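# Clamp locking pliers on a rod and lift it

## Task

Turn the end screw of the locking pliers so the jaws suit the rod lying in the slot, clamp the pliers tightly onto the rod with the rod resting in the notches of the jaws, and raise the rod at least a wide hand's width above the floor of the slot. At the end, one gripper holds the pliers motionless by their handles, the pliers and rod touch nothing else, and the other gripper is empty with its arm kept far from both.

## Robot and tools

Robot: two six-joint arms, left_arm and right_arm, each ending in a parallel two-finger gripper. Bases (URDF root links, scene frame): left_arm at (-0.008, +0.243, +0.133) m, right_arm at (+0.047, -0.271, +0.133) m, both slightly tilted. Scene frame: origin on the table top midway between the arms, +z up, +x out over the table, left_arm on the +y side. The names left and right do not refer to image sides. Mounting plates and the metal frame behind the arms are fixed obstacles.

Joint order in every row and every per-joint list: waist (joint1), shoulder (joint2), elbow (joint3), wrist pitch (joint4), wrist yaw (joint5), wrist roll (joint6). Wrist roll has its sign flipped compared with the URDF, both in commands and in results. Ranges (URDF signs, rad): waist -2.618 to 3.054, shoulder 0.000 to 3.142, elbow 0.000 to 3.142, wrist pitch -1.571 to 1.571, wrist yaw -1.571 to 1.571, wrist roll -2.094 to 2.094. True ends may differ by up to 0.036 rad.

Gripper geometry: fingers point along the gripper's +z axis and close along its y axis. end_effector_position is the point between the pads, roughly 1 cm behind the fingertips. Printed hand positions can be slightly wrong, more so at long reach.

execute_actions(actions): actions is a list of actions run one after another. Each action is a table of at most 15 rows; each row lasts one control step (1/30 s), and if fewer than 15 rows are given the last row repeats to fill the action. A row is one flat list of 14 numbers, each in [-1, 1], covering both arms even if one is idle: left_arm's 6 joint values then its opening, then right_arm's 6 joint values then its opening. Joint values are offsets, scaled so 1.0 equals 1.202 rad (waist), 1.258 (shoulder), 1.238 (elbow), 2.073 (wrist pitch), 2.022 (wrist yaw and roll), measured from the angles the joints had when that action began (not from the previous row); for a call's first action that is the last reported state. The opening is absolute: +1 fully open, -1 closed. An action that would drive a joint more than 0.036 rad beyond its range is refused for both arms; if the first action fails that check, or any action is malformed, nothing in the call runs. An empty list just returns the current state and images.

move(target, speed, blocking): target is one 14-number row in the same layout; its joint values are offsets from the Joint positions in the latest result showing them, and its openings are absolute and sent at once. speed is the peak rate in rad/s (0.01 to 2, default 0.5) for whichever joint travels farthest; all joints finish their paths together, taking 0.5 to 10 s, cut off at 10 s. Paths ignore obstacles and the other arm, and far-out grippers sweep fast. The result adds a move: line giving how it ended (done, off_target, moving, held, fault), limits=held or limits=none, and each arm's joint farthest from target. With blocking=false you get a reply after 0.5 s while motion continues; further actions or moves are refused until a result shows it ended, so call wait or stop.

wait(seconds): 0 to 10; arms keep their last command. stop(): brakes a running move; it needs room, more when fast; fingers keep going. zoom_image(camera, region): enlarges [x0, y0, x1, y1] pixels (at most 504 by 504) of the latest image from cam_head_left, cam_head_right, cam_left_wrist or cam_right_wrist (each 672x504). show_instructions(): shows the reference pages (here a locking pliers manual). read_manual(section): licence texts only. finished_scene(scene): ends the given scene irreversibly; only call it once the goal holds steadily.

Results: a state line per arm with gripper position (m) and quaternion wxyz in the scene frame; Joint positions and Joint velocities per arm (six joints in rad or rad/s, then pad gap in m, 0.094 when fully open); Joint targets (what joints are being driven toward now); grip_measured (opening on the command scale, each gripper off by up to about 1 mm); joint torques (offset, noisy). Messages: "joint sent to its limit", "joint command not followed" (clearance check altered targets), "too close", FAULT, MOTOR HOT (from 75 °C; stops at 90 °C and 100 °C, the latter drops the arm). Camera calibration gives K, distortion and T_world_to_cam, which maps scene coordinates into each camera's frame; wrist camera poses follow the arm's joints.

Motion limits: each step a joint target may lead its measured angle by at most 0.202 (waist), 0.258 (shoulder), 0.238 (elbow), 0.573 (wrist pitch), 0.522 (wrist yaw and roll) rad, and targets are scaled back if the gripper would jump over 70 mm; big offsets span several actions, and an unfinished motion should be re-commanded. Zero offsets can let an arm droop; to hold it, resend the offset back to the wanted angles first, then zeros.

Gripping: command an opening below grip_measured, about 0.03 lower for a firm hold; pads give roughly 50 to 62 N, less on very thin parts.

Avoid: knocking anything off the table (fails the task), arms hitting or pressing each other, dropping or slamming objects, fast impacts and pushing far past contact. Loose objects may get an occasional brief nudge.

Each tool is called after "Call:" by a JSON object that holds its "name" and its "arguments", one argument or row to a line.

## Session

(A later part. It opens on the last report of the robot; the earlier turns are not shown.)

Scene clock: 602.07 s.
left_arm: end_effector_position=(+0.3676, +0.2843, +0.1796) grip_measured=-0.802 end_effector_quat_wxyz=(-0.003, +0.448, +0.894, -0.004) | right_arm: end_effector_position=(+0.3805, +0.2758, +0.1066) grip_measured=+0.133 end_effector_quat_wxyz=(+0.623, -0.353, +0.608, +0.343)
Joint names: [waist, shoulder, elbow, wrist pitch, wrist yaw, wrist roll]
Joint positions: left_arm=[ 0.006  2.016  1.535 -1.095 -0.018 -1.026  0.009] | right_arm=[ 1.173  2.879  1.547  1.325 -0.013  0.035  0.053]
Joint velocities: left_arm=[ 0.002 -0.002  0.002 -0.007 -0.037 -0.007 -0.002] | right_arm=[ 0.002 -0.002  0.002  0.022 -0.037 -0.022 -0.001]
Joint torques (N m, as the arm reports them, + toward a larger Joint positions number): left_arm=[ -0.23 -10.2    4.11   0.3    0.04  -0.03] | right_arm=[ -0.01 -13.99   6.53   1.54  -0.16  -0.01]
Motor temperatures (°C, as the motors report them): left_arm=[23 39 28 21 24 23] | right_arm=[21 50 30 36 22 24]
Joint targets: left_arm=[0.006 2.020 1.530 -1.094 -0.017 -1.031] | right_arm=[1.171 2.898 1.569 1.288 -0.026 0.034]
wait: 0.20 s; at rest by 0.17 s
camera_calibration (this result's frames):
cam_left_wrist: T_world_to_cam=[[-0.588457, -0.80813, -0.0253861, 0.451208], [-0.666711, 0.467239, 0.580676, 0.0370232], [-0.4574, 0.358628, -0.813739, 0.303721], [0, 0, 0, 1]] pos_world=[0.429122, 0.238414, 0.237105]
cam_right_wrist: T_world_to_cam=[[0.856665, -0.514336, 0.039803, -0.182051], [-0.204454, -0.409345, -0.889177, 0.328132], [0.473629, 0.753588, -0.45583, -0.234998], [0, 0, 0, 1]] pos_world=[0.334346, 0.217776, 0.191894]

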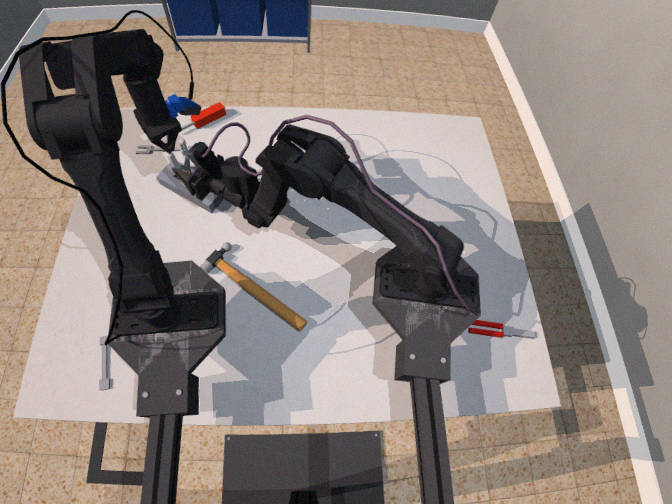

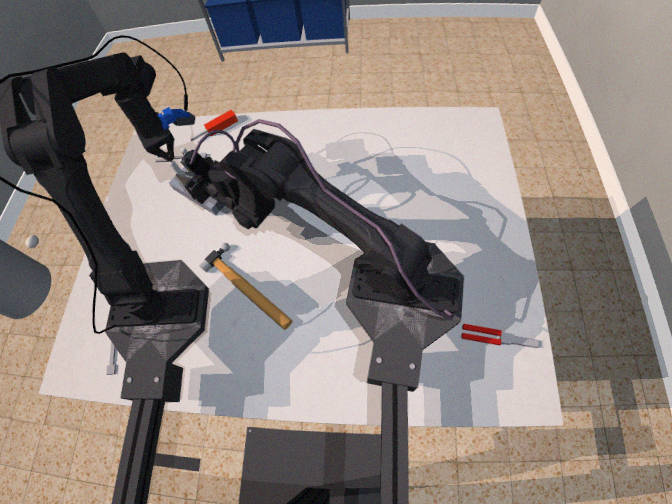

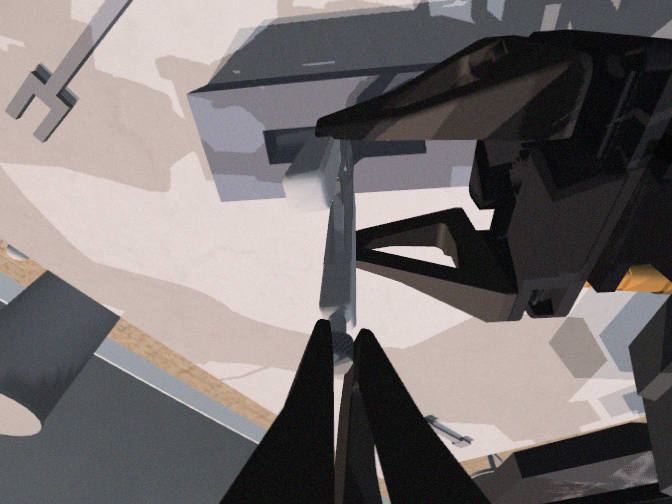

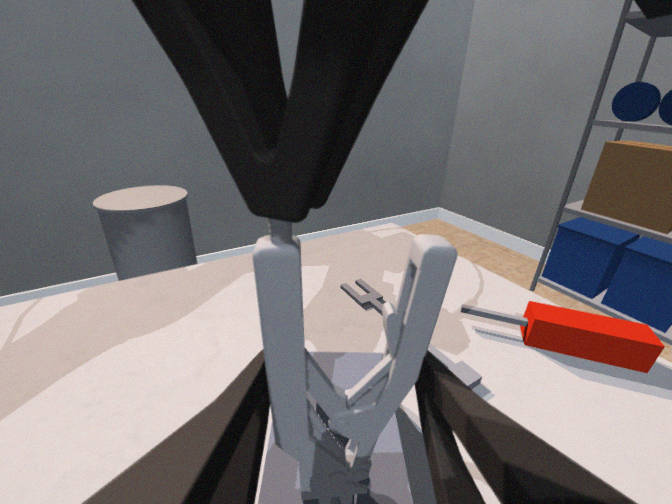

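Call:
{"name": "execute_actions", "arguments": {
  "actions": [
    [[0,0.002,-0.002,-0.001,-0.002,0,-0.81, -0.002,0.015,0.0178,-0.018,0,0,0.16],[0,0,-0.002,-0.001,-0.002,0.01,-0.81, -0.002,0.015,0.0178,-0.018,0.003,0,0.19],[0,-0.003,0,-0.001,-0.002,0.05,-0.81, -0.002,0.015,0.0178,-0.018,0.004,0,0.19],[0,-0.005,0,-0.001,-0.002,0.11,-0.81, -0.002,0.015,0.0178,-0.018,0.004,0,0.19],[0,-0.005,0,-0.001,-0.002,0.19,-0.81, -0.002,0.015,0.0178,-0.018,0.004,0,0.19],[0,-0.005,0,-0.001,-0.002,0.28,-0.81, -0.002,0.015,0.0178,-0.018,0.004,0,0.19],[0,-0.005,0,-0.001,-0.002,0.37,-0.81, -0.002,0.015,0.0178,-0.018,0.004,0,0.19],[0,-0.005,0,-0.001,-0.002,0.895,-0.81, -0.002,0.015,0.0178,-0.018,0.004,0,0.19]]
  ]
}}

Scene clock: 620.13 s.
left_arm: end_effector_position=(+0.3680, +0.2859, +0.1795) grip_measured=-0.802 end_effector_quat_wxyz=(-0.004, -0.068, +0.998, +0.002) | right_arm: end_effector_position=(+0.3808, +0.2757, +0.1065) grip_measured=+0.190 end_effector_quat_wxyz=(+0.623, -0.353, +0.608, +0.343)
Joint names: [waist, shoulder, elbow, wrist pitch, wrist yaw, wrist roll]
Joint positions: left_arm=[ 0.006  2.016  1.535 -1.093 -0.027  0.04   0.009] | right_arm=[ 1.173  2.879  1.547  1.325 -0.011  0.036  0.056]
Joint velocities: left_arm=[ 0.007 -0.012  0.002  0.007 -0.066  2.821 -0.   ] | right_arm=[ 0.017 -0.007 -0.012 -0.022 -0.007  0.007  0.   ]
Joint torques (N m, as the arm reports them, + toward a larger Joint positions number): left_arm=[ -0.24 -11.23   4.48   0.25   0.08   0.05] | right_arm=[ -0.09 -13.93   6.54   1.55   0.05  -0.01]
Motor temperatures (°C, as the motors report them): left_arm=[23 39 28 21 24 23] | right_arm=[21 50 30 36 22 24]
Joint targets: left_arm=[0.006 2.009 1.535 -1.097 -0.022 0.464] | right_arm=[1.171 2.898 1.569 1.288 -0.005 0.036]
camera_calibration (this result's frames):
cam_left_wrist: T_world_to_cam=[[0.422319, -0.905482, -0.0418169, 0.111582], [-0.7271, -0.365946, 0.580869, 0.296967], [-0.541269, -0.214907, -0.812922, 0.498034], [0, 0, 0, 1]] pos_world=[0.438372, 0.31674, 0.23703]
cam_right_wrist: T_world_to_cam=[[0.855679, -0.515947, 0.0401569, -0.181603], [-0.205151, -0.409426, -0.888979, 0.328298], [0.475107, 0.752442, -0.456184, -0.235259], [0, 0, 0, 1]] pos_world=[0.334518, 0.217735, 0.191821]

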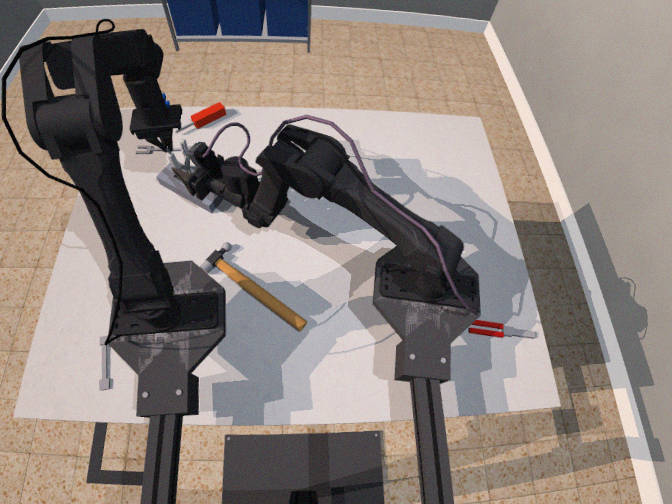

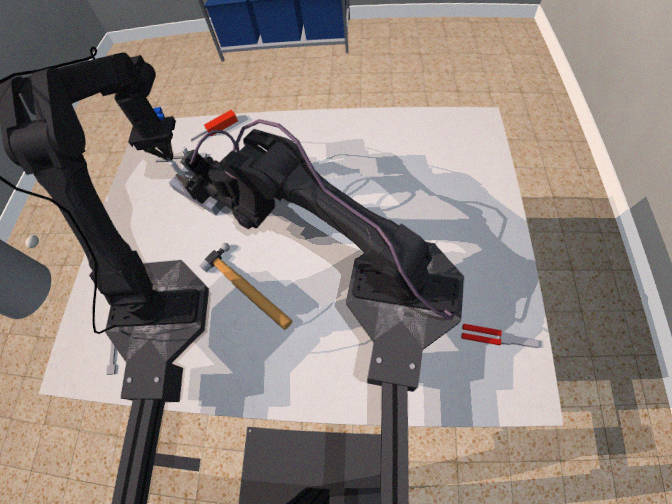

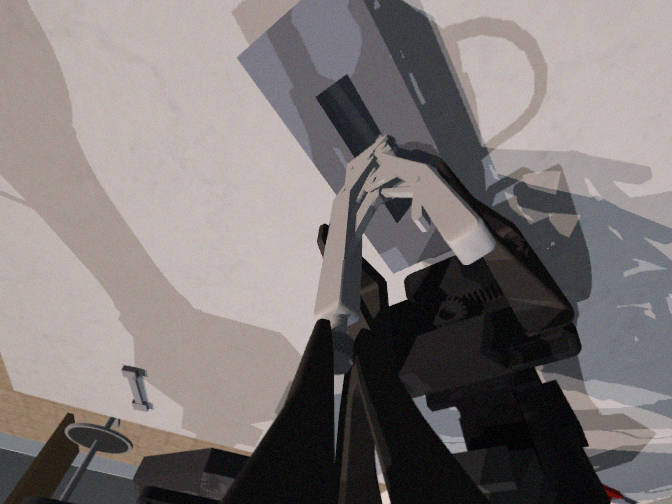

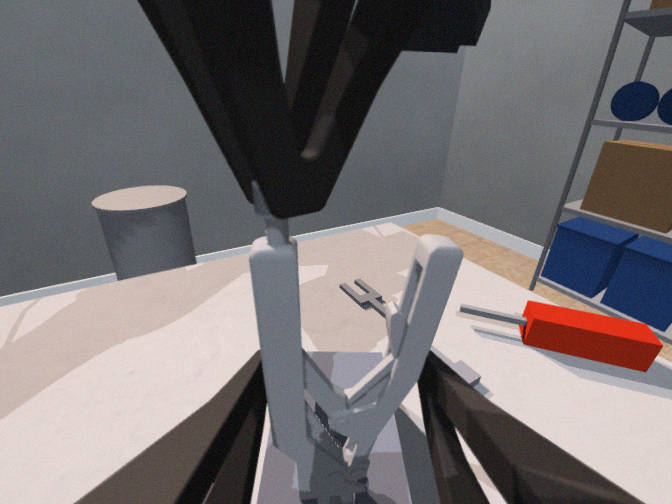

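Call:
{"name": "execute_actions", "arguments": {
  "actions": []
}}

Scene clock: 633.43 s.
left_arm: end_effector_position=(+0.3680, +0.2863, +0.1795) grip_measured=-0.802 end_effector_quat_wxyz=(-0.003, -0.273, +0.962, +0.004) | right_arm: end_effector_position=(+0.3811, +0.2755, +0.1064) grip_measured=+0.190 end_effector_quat_wxyz=(+0.623, -0.352, +0.609, +0.342)
Joint names: [waist, shoulder, elbow, wrist pitch, wrist yaw, wrist roll]
Joint positions: left_arm=[ 0.006  2.016  1.535 -1.093 -0.029  0.456  0.009] | right_arm=[ 1.173  2.879  1.547  1.325 -0.009  0.035  0.056]
Joint velocities: left_arm=[-0.007  0.007  0.007  0.022  0.022 -0.007  0.   ] | right_arm=[-0.017 -0.032 -0.022  0.037 -0.037  0.066 -0.   ]
Joint torques (N m, as the arm reports them, + toward a larger Joint positions number): left_arm=[ -0.23 -11.19   4.48   0.25   0.09   0.1 ] | right_arm=[ -0.05 -13.96   6.5    1.54   0.05   0.  ]
Motor temperatures (°C, as the motors report them): left_arm=[23 39 28 21 24 23] | right_arm=[21 50 30 36 22 24]
Joint targets: left_arm=[0.006 2.009 1.535 -1.097 -0.022 0.464] | right_arm=[1.171 2.898 1.569 1.288 -0.005 0.036]
camera_calibration (this result's frames):
cam_left_wrist: T_world_to_cam=[[0.752347, -0.657226, -0.0450309, -0.0799753], [-0.517577, -0.632006, 0.576787, 0.296904], [-0.407539, -0.410637, -0.815653, 0.505429], [0, 0, 0, 1]] pos_world=[0.419822, 0.342631, 0.237403]
cam_right_wrist: T_world_to_cam=[[0.854528, -0.517912, 0.0393679, -0.180947], [-0.206698, -0.408616, -0.888993, 0.328647], [0.476506, 0.751532, -0.456225, -0.235547], [0, 0, 0, 1]] pos_world=[0.334794, 0.217597, 0.191826]

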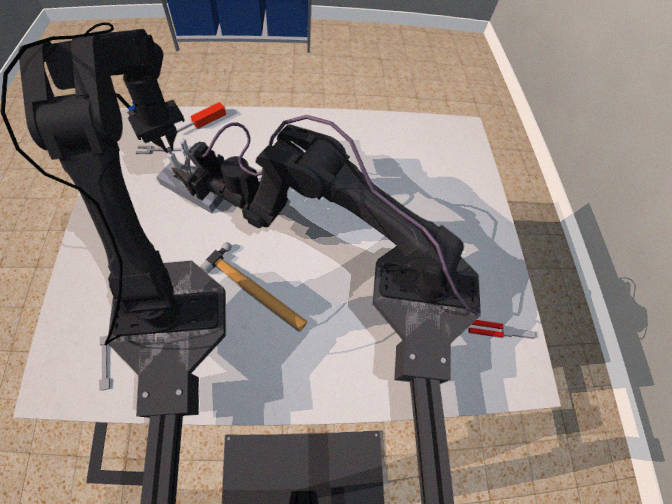

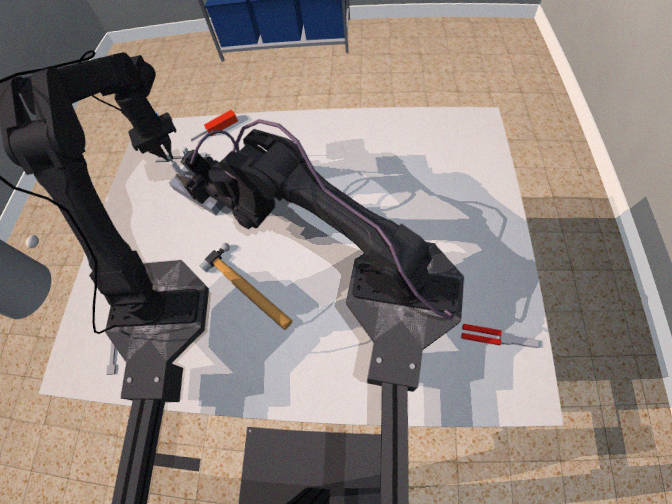

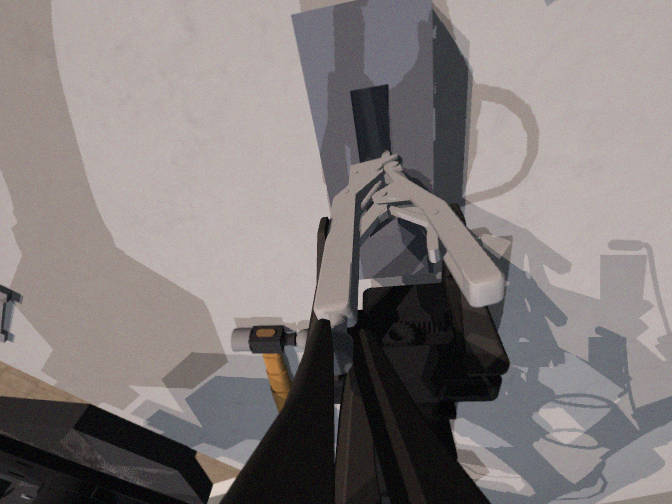

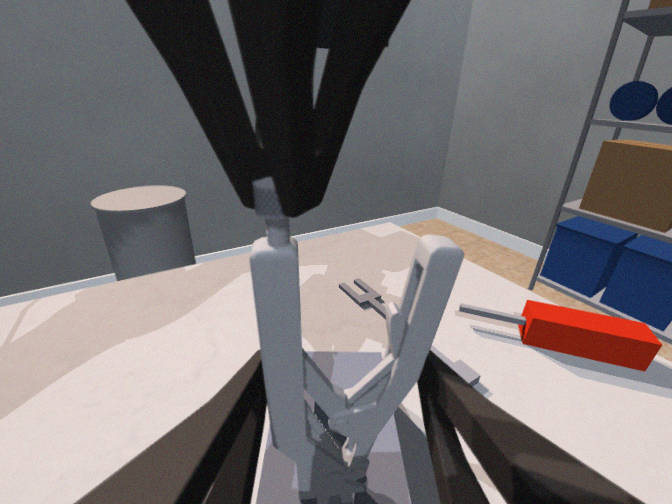

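Call:
{"name": "execute_actions", "arguments": {
  "actions": [
    [[0,0.001,0,-0.002,0.0035,0.03,-0.81,-0.002,0.015,0.0178,-0.018,0.001,0,0.19],[0,0.002,0,-0.002,0.0035,0.06,-0.81,-0.002,0.015,0.0178,-0.018,0.001,0,0.19],[0,0.003,0,-0.002,0.0035,0.09,-0.81,-0.002,0.015,0.0178,-0.018,0.001,0,0.19],[0,0.003,0,-0.002,0.0035,0.12,-0.81,-0.002,0.015,0.0178,-0.018,0.001,0,0.19],[0,0.003,0,-0.002,0.0035,0.145,-0.81,-0.002,0.015,0.0178,-0.018,0.001,0,0.19],[0,0.003,0,-0.002,0.0035,0.16,-0.81,-0.002,0.015,0.0178,-0.018,0.001,0,0.19],[0,0.003,0,-0.002,0.0035,0.16,-0.81,-0.002,0.015,0.0178,-0.018,0.001,0,0.19],[0,0.003,0,-0.002,0.0035,0.16,-0.81,-0.002,0.015,0.0178,-0.018,0,0,0.19],[0,0.003,0,-0.002,0.0035,0.16,-0.81,-0.002,0.015,0.0178,-0.018,-0.002,0,0.18],[0,0.003,0,-0.002,0.0035,0.16,-0.81,-0.002,0.015,0.0178,-0.018,-0.004,0,0.17],[0,0.003,0,-0.002,0.0035,0.16,-0.81,-0.002,0.015,0.0178,-0.018,-0.005,0,0.16],[0,0.003,0,-0.002,0.0035,0.16,-0.81,-0.002,0.015,0.0178,-0.018,-0.006,0,0.15],[0,0.003,0,-0.002,0.0035,0.16,-0.81,-0.002,0.015,0.0178,-0.018,-0.007,0,0.14],[0,0.003,0,-0.002,0.0035,0.16,-0.81,-0.002,0.015,0.0178,-0.018,-0.0075,0,0.13],[0,0.003,0,-0.002,0.0035,0.16,-0.81,-0.002,0.015,0.0178,-0.018,-0.008,0,0.12]]
  ]
}}

Call:
{"name": "execute_actions", "arguments": {
  "actions": []
}}

Scene clock: 646.93 s.
left_arm: end_effector_position=(+0.3681, +0.2865, +0.1795) grip_measured=-0.802 end_effector_quat_wxyz=(-0.002, -0.411, +0.911, +0.005) | right_arm: end_effector_position=(+0.3807, +0.2757, +0.1065) grip_measured=+0.131 end_effector_quat_wxyz=(+0.623, -0.352, +0.608, +0.344)
Joint names: [waist, shoulder, elbow, wrist pitch, wrist yaw, wrist roll]
Joint positions: left_arm=[ 0.006  2.016  1.535 -1.092 -0.03   0.752  0.009] | right_arm=[ 1.173  2.879  1.547  1.325 -0.012  0.033  0.053]
Joint velocities: left_arm=[ 0.017 -0.007  0.012 -0.037 -0.022  0.139 -0.   ] | right_arm=[-0.022  0.002 -0.002 -0.037 -0.022 -0.037 -0.007]
Joint torques (N m, as the arm reports them, + toward a larger Joint positions number): left_arm=[ -0.21 -10.3    4.45   0.25   0.07   0.09] | right_arm=[ -0.03 -13.95   6.51   1.53  -0.15   0.01]
Motor temperatures (°C, as the motors report them): left_arm=[23 39 28 21 24 23] | right_arm=[21 50 30 36 22 24]
Joint targets: left_arm=[0.006 2.019 1.535 -1.097 -0.022 0.780] | right_arm=[1.171 2.898 1.569 1.288 -0.025 0.035]
camera_calibration (this result's frames):
cam_left_wrist: T_world_to_cam=[[0.911134, -0.409708, -0.0444262, -0.20948], [-0.312552, -0.757258, 0.573473, 0.258095], [-0.268599, -0.508626, -0.818019, 0.482912], [0, 0, 0, 1]] pos_world=[0.401242, 0.355241, 0.237715]
cam_right_wrist: T_world_to_cam=[[0.85598, -0.515647, 0.0374933, -0.181449], [-0.20701, -0.408284, -0.889073, 0.328705], [0.473756, 0.753267, -0.456228, -0.234966], [0, 0, 0, 1]] pos_world=[0.334679, 0.217634, 0.191847]

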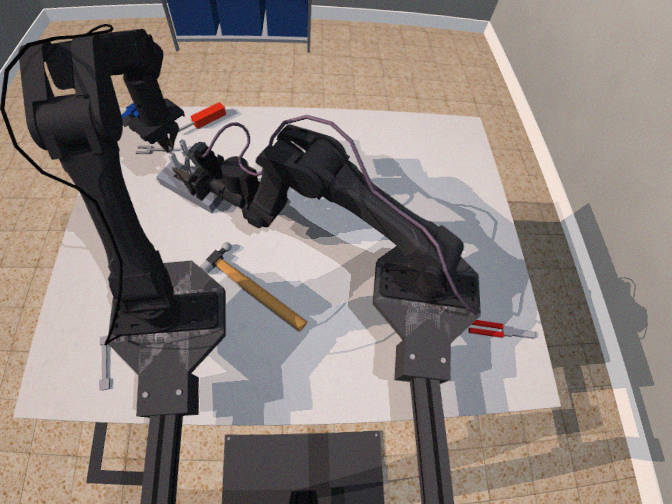

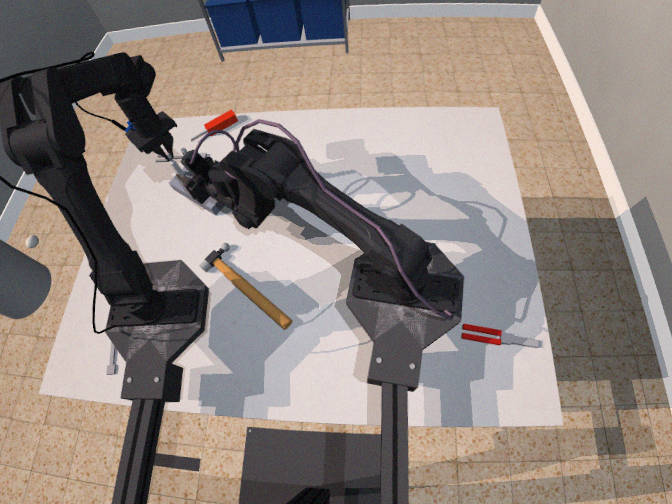

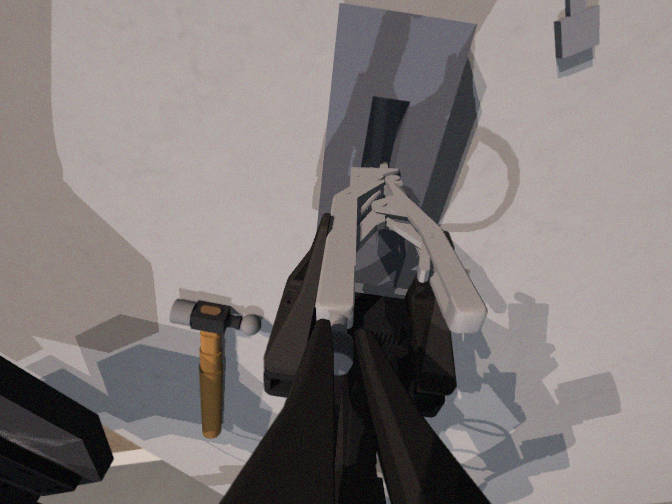

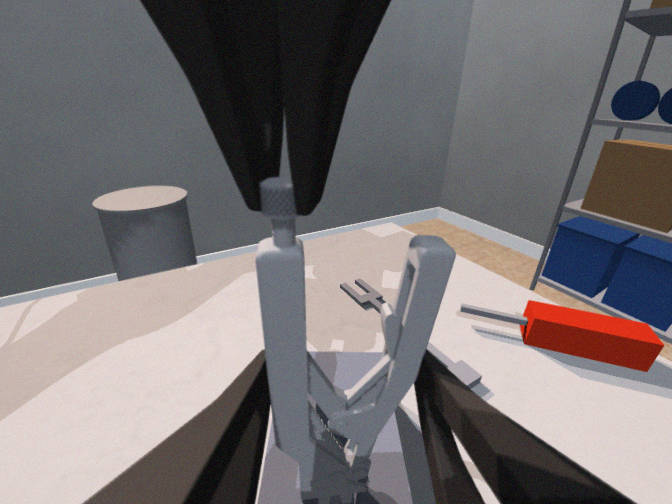

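Scene clock: 646.93 s.
left_arm: end_effector_position=(+0.3681, +0.2865, +0.1795) grip_measured=-0.802 end_effector_quat_wxyz=(-0.002, -0.411, +0.911, +0.005) | right_arm: end_effector_position=(+0.3807, +0.2757, +0.1065) grip_measured=+0.131 end_effector_quat_wxyz=(+0.623, -0.352, +0.608, +0.344)
Joint names: [waist, shoulder, elbow, wrist pitch, wrist yaw, wrist roll]
Joint positions: left_arm=[ 0.006  2.016  1.535 -1.092 -0.03   0.752  0.009] | right_arm=[ 1.173  2.879  1.547  1.325 -0.012  0.033  0.053]
Joint velocities: left_arm=[ 0.017 -0.007  0.012 -0.037 -0.022  0.139 -0.   ] | right_arm=[-0.022  0.002 -0.002 -0.037 -0.022 -0.037 -0.007]
Joint torques (N m, as the arm reports them, + toward a larger Joint positions number): left_arm=[ -0.21 -10.3    4.45   0.25   0.07   0.09] | right_arm=[ -0.03 -13.95   6.51   1.53  -0.15   0.01]
Motor temperatures (°C, as the motors report them): left_arm=[23 39 28 21 24 23] | right_arm=[21 50 30 36 22 24]
Joint targets: left_arm=[0.006 2.019 1.535 -1.097 -0.022 0.780] | right_arm=[1.171 2.898 1.569 1.288 -0.025 0.035]
camera_calibration (this result's frames):
cam_left_wrist: T_world_to_cam=[[0.911134, -0.409708, -0.0444262, -0.20948], [-0.312552, -0.757258, 0.573473, 0.258095], [-0.268599, -0.508626, -0.818019, 0.482912], [0, 0, 0, 1]] pos_world=[0.401242, 0.355241, 0.237715]
cam_right_wrist: T_world_to_cam=[[0.85598, -0.515647, 0.0374933, -0.181449], [-0.20701, -0.408284, -0.889073, 0.328705], [0.473756, 0.753267, -0.456228, -0.234966], [0, 0, 0, 1]] pos_world=[0.334679, 0.217634, 0.191847]

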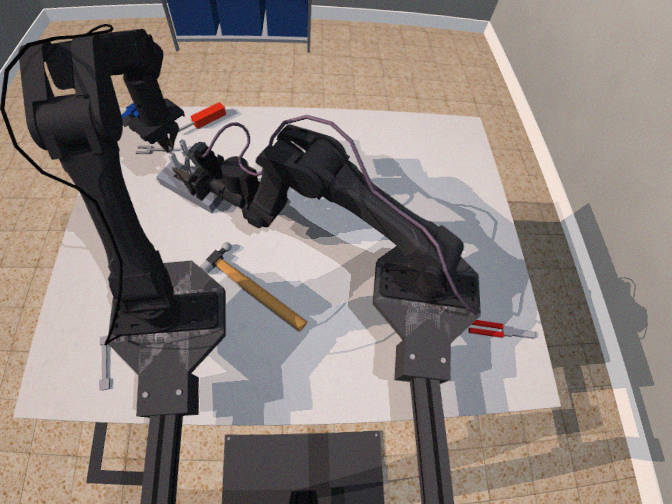

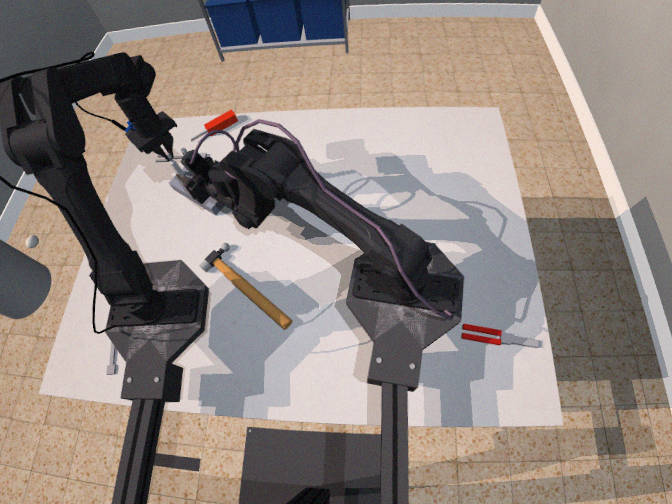

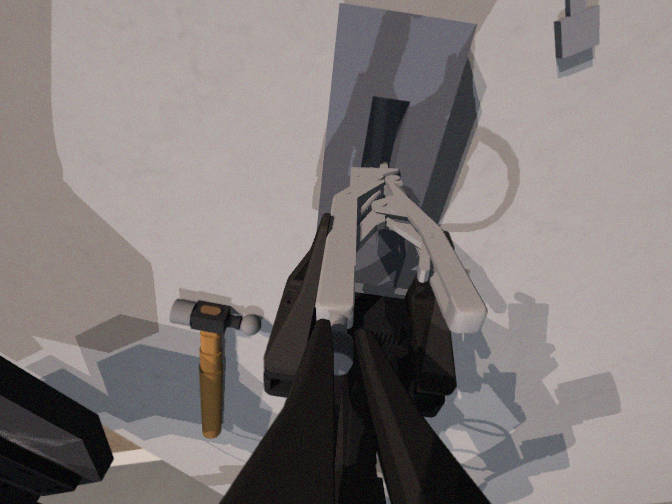

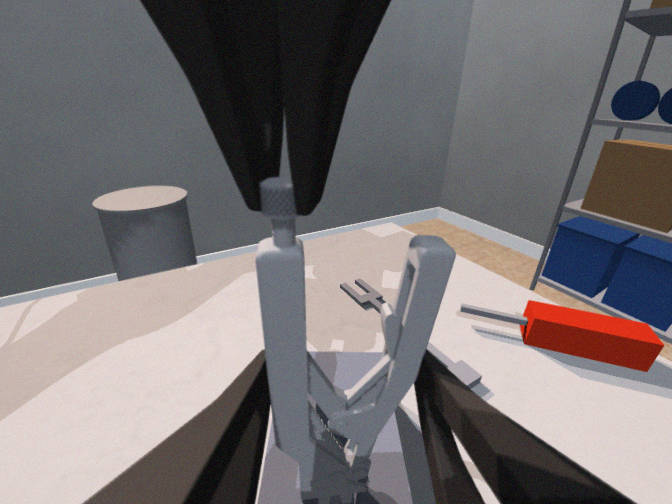

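Call:
{"name": "execute_actions", "arguments": {
  "actions": []
}}

Scene clock: 649.03 s.
left_arm: end_effector_position=(+0.3681, +0.2865, +0.1795) grip_measured=-0.802 end_effector_quat_wxyz=(-0.002, -0.420, +0.907, +0.005) | right_arm: end_effector_position=(+0.3806, +0.2758, +0.1065) grip_measured=+0.126 end_effector_quat_wxyz=(+0.623, -0.352, +0.608, +0.344)
Joint names: [waist, shoulder, elbow, wrist pitch, wrist yaw, wrist roll]
Joint positions: left_arm=[ 0.006  2.016  1.535 -1.092 -0.03   0.771  0.009] | right_arm=[ 1.173  2.879  1.547  1.325 -0.012  0.033  0.053]
Joint velocities: left_arm=[ 0.002 -0.012 -0.002  0.022 -0.051 -0.037  0.   ] | right_arm=[ 0.002  0.002 -0.012 -0.066  0.022  0.051 -0.   ]
Joint torques (N m, as the arm reports them, + toward a larger Joint positions number): left_arm=[ -0.23 -10.31   4.48   0.25   0.1    0.1 ] | right_arm=[ -0.08 -13.93   6.52   1.54  -0.14   0.01]
Motor temperatures (°C, as the motors report them): left_arm=[23 39 28 21 24 23] | right_arm=[21 50 30 36 22 24]
Joint targets: left_arm=[0.006 2.019 1.535 -1.097 -0.022 0.780] | right_arm=[1.171 2.898 1.569 1.288 -0.025 0.035]
camera_calibration (this result's frames):
cam_left_wrist: T_world_to_cam=[[0.919088, -0.391549, -0.0443522, -0.217623], [-0.297553, -0.763393, 0.573318, 0.254359], [-0.25834, -0.513732, -0.818132, 0.480619], [0, 0, 0, 1]] pos_world=[0.399863, 0.355875, 0.237729]
cam_right_wrist: T_world_to_cam=[[0.856373, -0.514994, 0.0375022, -0.181644], [-0.206687, -0.408439, -0.889077, 0.328631], [0.473187, 0.75363, -0.456219, -0.234847], [0, 0, 0, 1]] pos_world=[0.334605, 0.217668, 0.191848]

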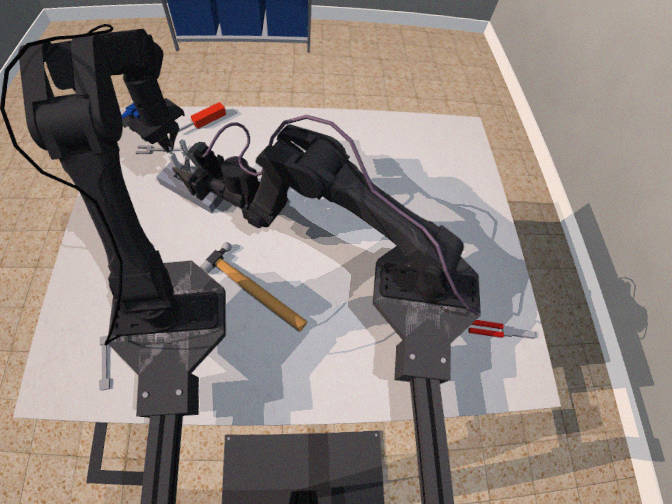

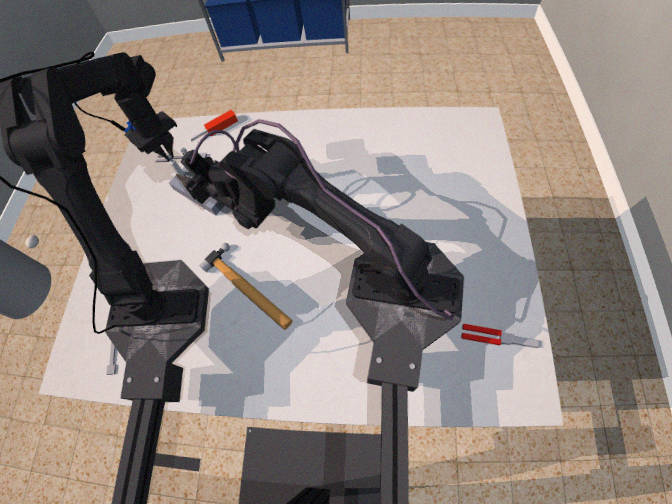

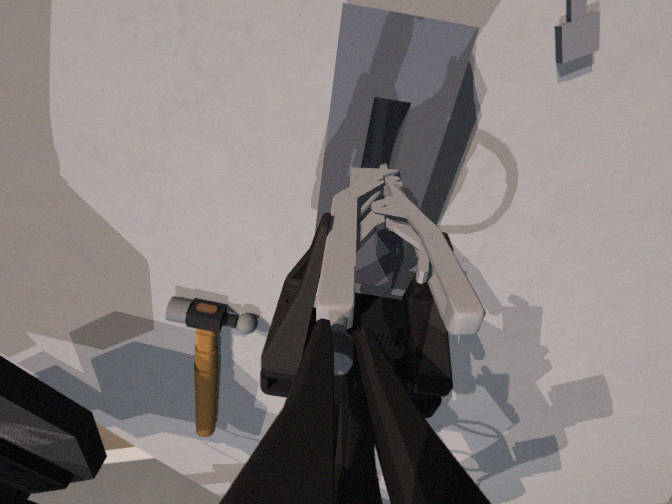

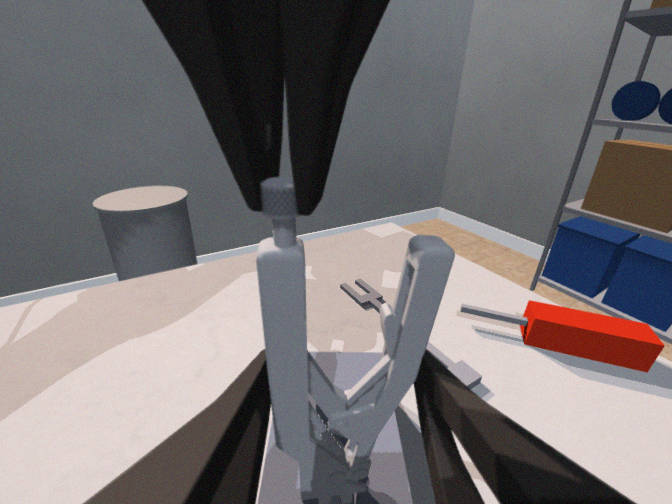

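Call:
{"name": "execute_actions", "arguments": {
  "actions": [
    [[0,0.003,0,-0.002,0.0035,0.003,-0.81,-0.002,0.015,0.0178,-0.018,-0.007,0,0.11],[0,0.003,0,-0.002,0.0035,0.003,-0.81,-0.002,0.015,0.0178,-0.018,-0.0077,0,0.10],[0,0.003,0,-0.002,0.0035,0.003,-0.81,-0.002,0.015,0.0178,-0.018,-0.0084,0,0.09],[0,0.003,0,-0.002,0.0035,0.003,-0.81,-0.002,0.015,0.0178,-0.018,-0.009,0,0.08],[0,0.003,0,-0.002,0.0035,0.003,-0.81,-0.002,0.015,0.0178,-0.018,-0.0097,0,0.07],[0,0.003,0,-0.002,0.0035,0.003,-0.81,-0.002,0.015,0.0178,-0.018,-0.0104,0,0.06],[0,0.003,0,-0.002,0.0035,0.003,-0.81,-0.002,0.015,0.0178,-0.018,-0.011,0,0.05]]
  ]
}}

Scene clock: 656.57 s.
left_arm: end_effector_position=(+0.3690, +0.2861, +0.1795) grip_measured=-0.802 end_effector_quat_wxyz=(-0.001, -0.421, +0.907, +0.003) | right_arm: end_effector_position=(+0.3801, +0.2761, +0.1067) grip_measured=+0.059 end_effector_quat_wxyz=(+0.623, -0.355, +0.606, +0.343)
Joint names: [waist, shoulder, elbow, wrist pitch, wrist yaw, wrist roll]
Joint positions: left_arm=[ 0.006  2.016  1.535 -1.089 -0.027  0.771  0.009] | right_arm=[ 1.173  2.879  1.547  1.326 -0.016  0.039  0.05 ]
Joint velocities: left_arm=[ 0.002 -0.007 -0.007 -0.007 -0.007  0.066 -0.   ] | right_arm=[-0.002 -0.002 -0.002 -0.022 -0.037  0.11  -0.   ]
Joint torques (N m, as the arm reports them, + toward a larger Joint positions number): left_arm=[ -0.23 -10.31   4.48   0.24   0.06   0.08] | right_arm=[ -0.02 -13.92   6.49   1.54  -0.23  -0.07]
Motor temperatures (°C, as the motors report them): left_arm=[23 39 28 21 24 23] | right_arm=[21 51 30 36 22 24]
Joint targets: left_arm=[0.006 2.019 1.535 -1.096 -0.023 0.777] | right_arm=[1.171 2.898 1.569 1.288 -0.035 0.033]
camera_calibration (this result's frames):
cam_left_wrist: T_world_to_cam=[[0.919278, -0.391565, -0.0400642, -0.219435], [-0.299593, -0.762085, 0.573995, 0.254588], [-0.255289, -0.515658, -0.817878, 0.480022], [0, 0, 0, 1]] pos_world=[0.400538, 0.355622, 0.237676]
cam_right_wrist: T_world_to_cam=[[0.857878, -0.512028, 0.0432714, -0.183048], [-0.20054, -0.411144, -0.889238, 0.327253], [0.473106, 0.75418, -0.455394, -0.234953], [0, 0, 0, 1]] pos_world=[0.333818, 0.218019, 0.19193]

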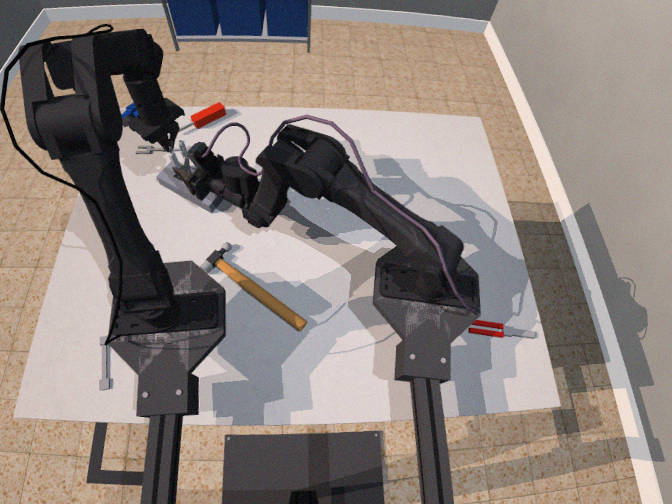

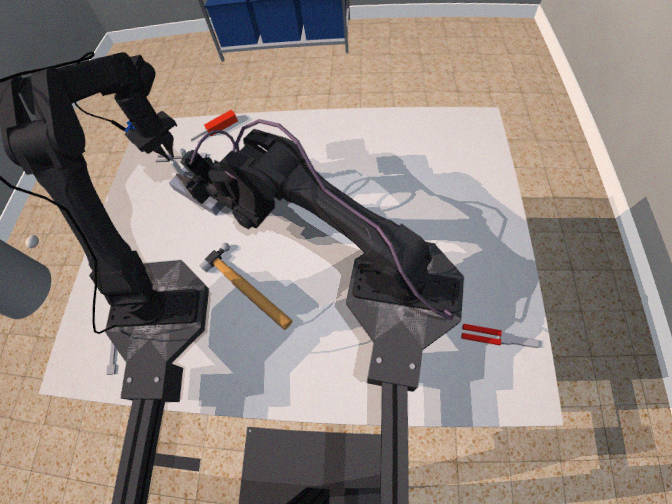

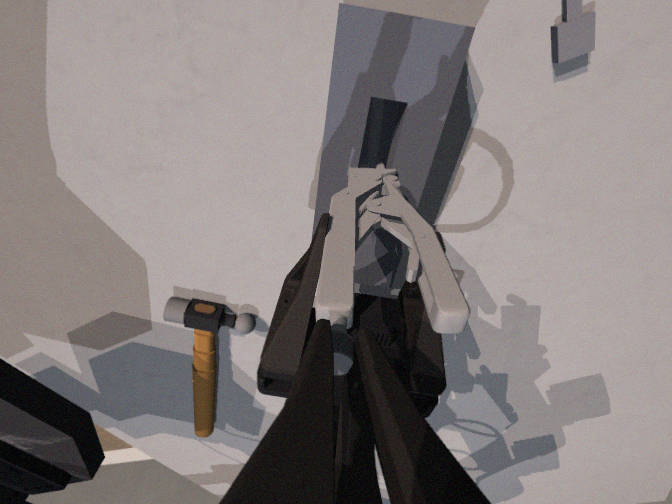

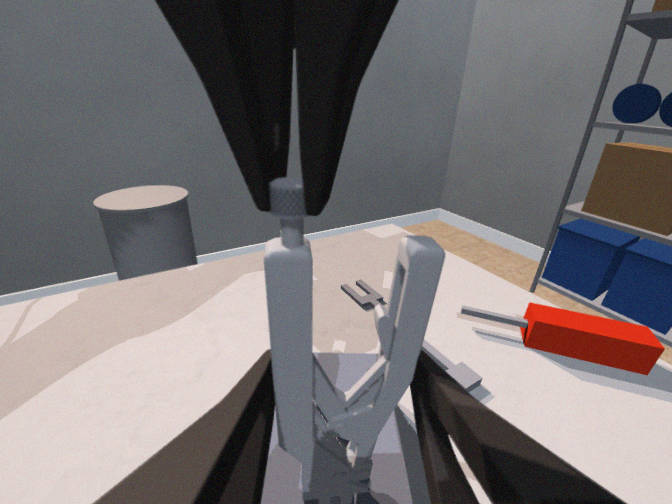

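Call:
{"name": "execute_actions", "arguments": {
  "actions": [
    [[0,0.003,0,-0.003,0.002,-0.003,-0.81,-0.002,0.015,0.0178,-0.0185,0,-0.002,0.10],[0,0.003,0,-0.003,0.002,-0.006,-0.81,-0.002,0.015,0.0178,-0.0185,0.004,-0.002,0.14],[0,0.003,0,-0.003,0.002,-0.04,-0.81,-0.002,0.015,0.0178,-0.0185,0.006,-0.002,0.16],[0,0.003,0,-0.003,0.002,-0.09,-0.81,-0.002,0.015,0.0178,-0.0185,0.006,-0.002,0.16],[0,0.003,0,-0.003,0.002,-0.14,-0.81,-0.002,0.015,0.0178,-0.0185,0.006,-0.002,0.16],[0,0.003,0,-0.003,0.002,-0.19,-0.81,-0.002,0.015,0.0178,-0.0185,0.006,-0.002,0.16],[0,0.003,0,-0.003,0.002,-0.24,-0.81,-0.002,0.015,0.0178,-0.0185,0.006,-0.002,0.16],[0,0.003,0,-0.003,0.002,-0.277,-0.81,-0.002,0.015,0.0178,-0.0185,0.006,-0.002,0.16],[0,0.003,0,-0.003,0.002,-0.277,-0.81,-0.002,0.015,0.0178,-0.0185,0.006,-0.002,0.16],[0,0.003,0,-0.003,0.002,-0.277,-0.81,-0.002,0.015,0.0178,-0.0185,0.006,-0.002,0.16],[0,0.003,0,-0.003,0.002,-0.277,-0.81,-0.002,0.015,0.0178,-0.0185,0.004,-0.002,0.16],[0,0.003,0,-0.003,0.002,-0.277,-0.81,-0.002,0.015,0.0178,-0.0185,0.001,-0.002,0.16],[0,0.003,0,-0.003,0.002,-0.277,-0.81,-0.002,0.015,0.0178,-0.0185,-0.002,-0.002,0.155],[0,0.003,0,-0.003,0.002,-0.277,-0.81,-0.002,0.015,0.0178,-0.0185,-0.004,-0.002,0.15],[0,0.003,0,-0.003,0.002,-0.277,-0.81,-0.002,0.015,0.0178,-0.0185,-0.005,-0.002,0.14]]
  ]
}}

Scene clock: 683.87 s.
left_arm: end_effector_position=(+0.3681, +0.2856, +0.1795) grip_measured=-0.802 end_effector_quat_wxyz=(-0.003, -0.188, +0.982, +0.002) | right_arm: end_effector_position=(+0.3807, +0.2757, +0.1065) grip_measured=+0.150 end_effector_quat_wxyz=(+0.623, -0.353, +0.608, +0.343)
Joint names: [waist, shoulder, elbow, wrist pitch, wrist yaw, wrist roll]
Joint positions: left_arm=[ 0.006  2.016  1.535 -1.093 -0.025  0.282  0.009] | right_arm=[ 1.173  2.879  1.547  1.325 -0.012  0.037  0.054]
Joint velocities: left_arm=[-0.002  0.002 -0.007 -0.007 -0.022 -0.3    0.   ] | right_arm=[-0.007  0.007 -0.012  0.037 -0.051  0.051 -0.008]
Joint torques (N m, as the arm reports them, + toward a larger Joint positions number): left_arm=[ -0.15 -10.31   4.43   0.27   0.04  -0.06] | right_arm=[ -0.04 -13.96   6.46   1.54  -0.15  -0.01]
Motor temperatures (°C, as the motors report them): left_arm=[23 39 28 21 24 23] | right_arm=[21 51 30 36 22 24]
Joint targets: left_arm=[0.006 2.019 1.535 -1.095 -0.023 0.212] | right_arm=[1.171 2.898 1.569 1.287 -0.026 0.035]
camera_calibration (this result's frames):
cam_left_wrist: T_world_to_cam=[[0.627258, -0.777727, -0.0410887, -0.00082906], [-0.618862, -0.529769, 0.579962, 0.304045], [-0.472819, -0.338357, -0.813607, 0.508212], [0, 0, 0, 1]] pos_world=[0.428974, 0.332386, 0.237116]
cam_right_wrist: T_world_to_cam=[[0.856025, -0.515282, 0.0413093, -0.181905], [-0.203961, -0.410101, -0.888942, 0.328034], [0.474996, 0.75253, -0.456154, -0.235241], [0, 0, 0, 1]] pos_world=[0.33436, 0.217821, 0.191811]

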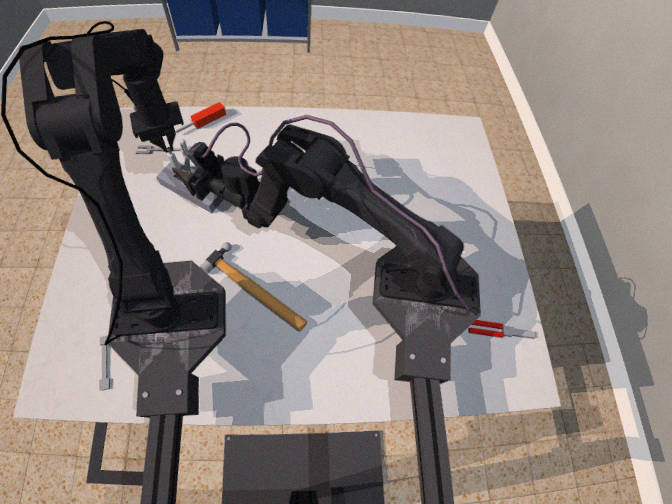

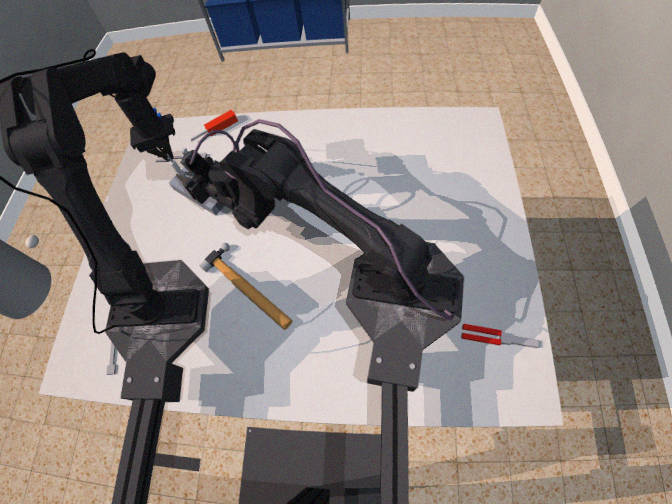

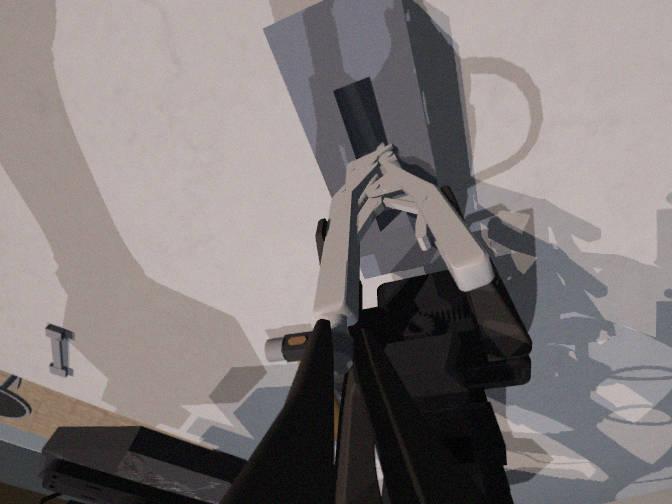

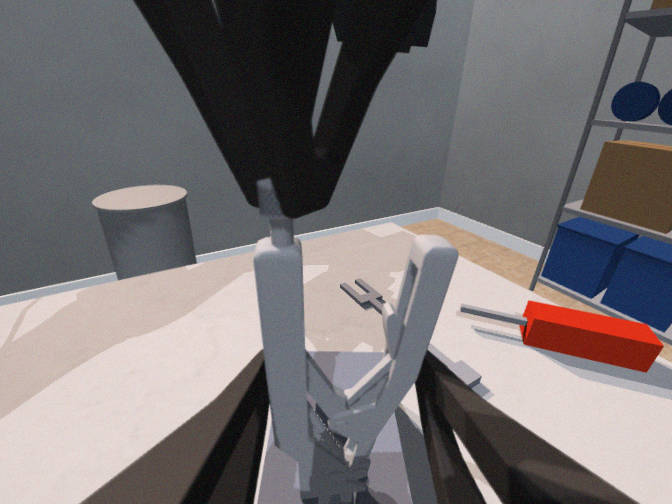

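Call:
{"name": "execute_actions", "arguments": {
  "actions": [
    [[0,0.003,0,-0.001,0.001,-0.0346,-0.81,-0.002,0.015,0.0178,-0.018,-0.007,-0.001,0.13],[0,0.003,0,-0.001,0.001,-0.0346,-0.81,-0.002,0.015,0.0178,-0.018,-0.0077,-0.001,0.12],[0,0.003,0,-0.001,0.001,-0.0346,-0.81,-0.002,0.015,0.0178,-0.018,-0.0084,-0.001,0.11],[0,0.003,0,-0.001,0.001,-0.0346,-0.81,-0.002,0.015,0.0178,-0.018,-0.009,-0.001,0.10],[0,0.003,0,-0.001,0.001,-0.0346,-0.81,-0.002,0.015,0.0178,-0.018,-0.0097,-0.001,0.09],[0,0.003,0,-0.001,0.001,-0.0346,-0.81,-0.002,0.015,0.0178,-0.018,-0.0104,-0.001,0.08],[0,0.003,0,-0.001,0.001,-0.0346,-0.81,-0.002,0.015,0.0178,-0.018,-0.011,-0.001,0.07],[0,0.003,0,-0.001,0.001,-0.0346,-0.81,-0.002,0.015,0.0178,-0.018,-0.0115,-0.001,0.06],[0,0.003,0,-0.001,0.001,-0.0346,-0.81,-0.002,0.015,0.0178,-0.018,-0.012,-0.001,0.05]]
  ]
}}

Scene clock: 690.80 s.
left_arm: end_effector_position=(+0.3691, +0.2849, +0.1795) grip_measured=-0.802 end_effector_quat_wxyz=(-0.002, -0.159, +0.987, -0.000) | right_arm: end_effector_position=(+0.3800, +0.2761, +0.1065) grip_measured=+0.062 end_effector_quat_wxyz=(+0.624, -0.356, +0.606, +0.342)
Joint names: [waist, shoulder, elbow, wrist pitch, wrist yaw, wrist roll]
Joint positions: left_arm=[ 0.006  2.016  1.535 -1.089 -0.021  0.222  0.009] | right_arm=[ 1.173  2.879  1.547  1.325 -0.016  0.043  0.05 ]
Joint velocities: left_arm=[ 0.002  0.012  0.002 -0.022 -0.022 -0.11   0.   ] | right_arm=[-0.002  0.002 -0.012  0.037 -0.037 -0.037  0.001]
Joint torques (N m, as the arm reports them, + toward a larger Joint positions number): left_arm=[ -0.23 -10.31   4.47   0.25   0.    -0.07] | right_arm=[ -0.04 -13.98   6.52   1.54  -0.25  -0.08]
Motor temperatures (°C, as the motors report them): left_arm=[23 39 28 21 24 23] | right_arm=[21 51 30 35 22 24]
Joint targets: left_arm=[0.006 2.019 1.535 -1.094 -0.023 0.212] | right_arm=[1.171 2.898 1.569 1.288 -0.036 0.035]
camera_calibration (this result's frames):
cam_left_wrist: T_world_to_cam=[[0.579512, -0.814199, -0.0352894, 0.0250014], [-0.651943, -0.489138, 0.579409, 0.305065], [-0.489016, -0.312768, -0.814273, 0.507273], [0, 0, 0, 1]] pos_world=[0.432461, 0.328233, 0.237184]
cam_right_wrist: T_world_to_cam=[[0.857924, -0.511615, 0.0470746, -0.183506], [-0.197836, -0.413525, -0.88874, 0.326665], [0.474159, 0.753158, -0.455989, -0.235094], [0, 0, 0, 1]] pos_world=[0.333533, 0.218263, 0.191759]

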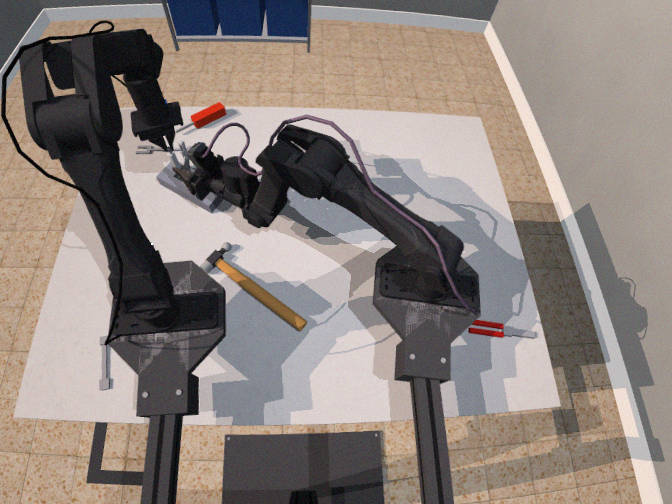

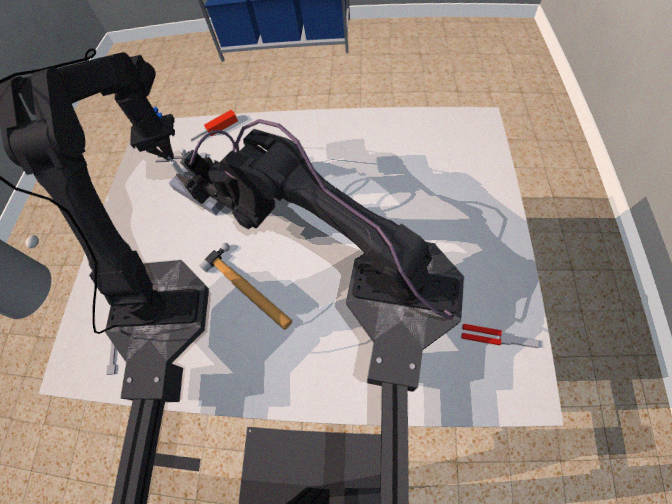

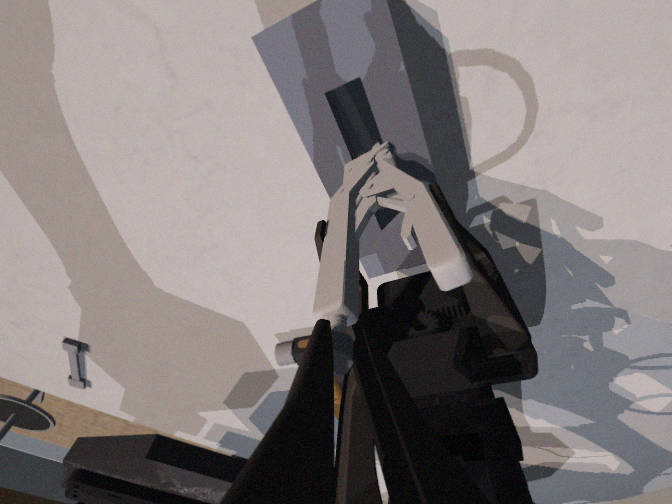

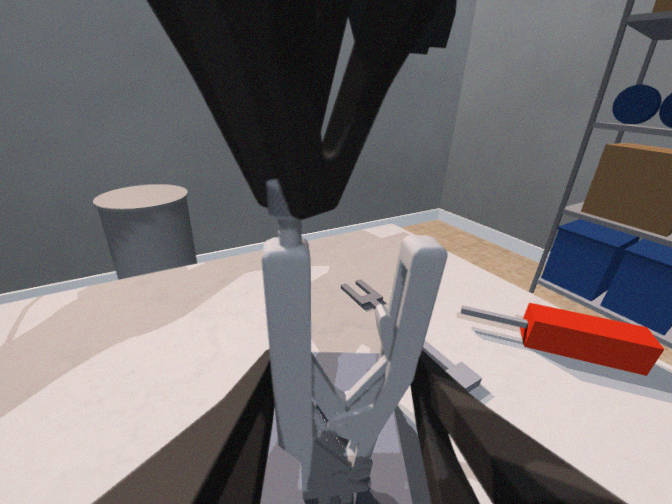

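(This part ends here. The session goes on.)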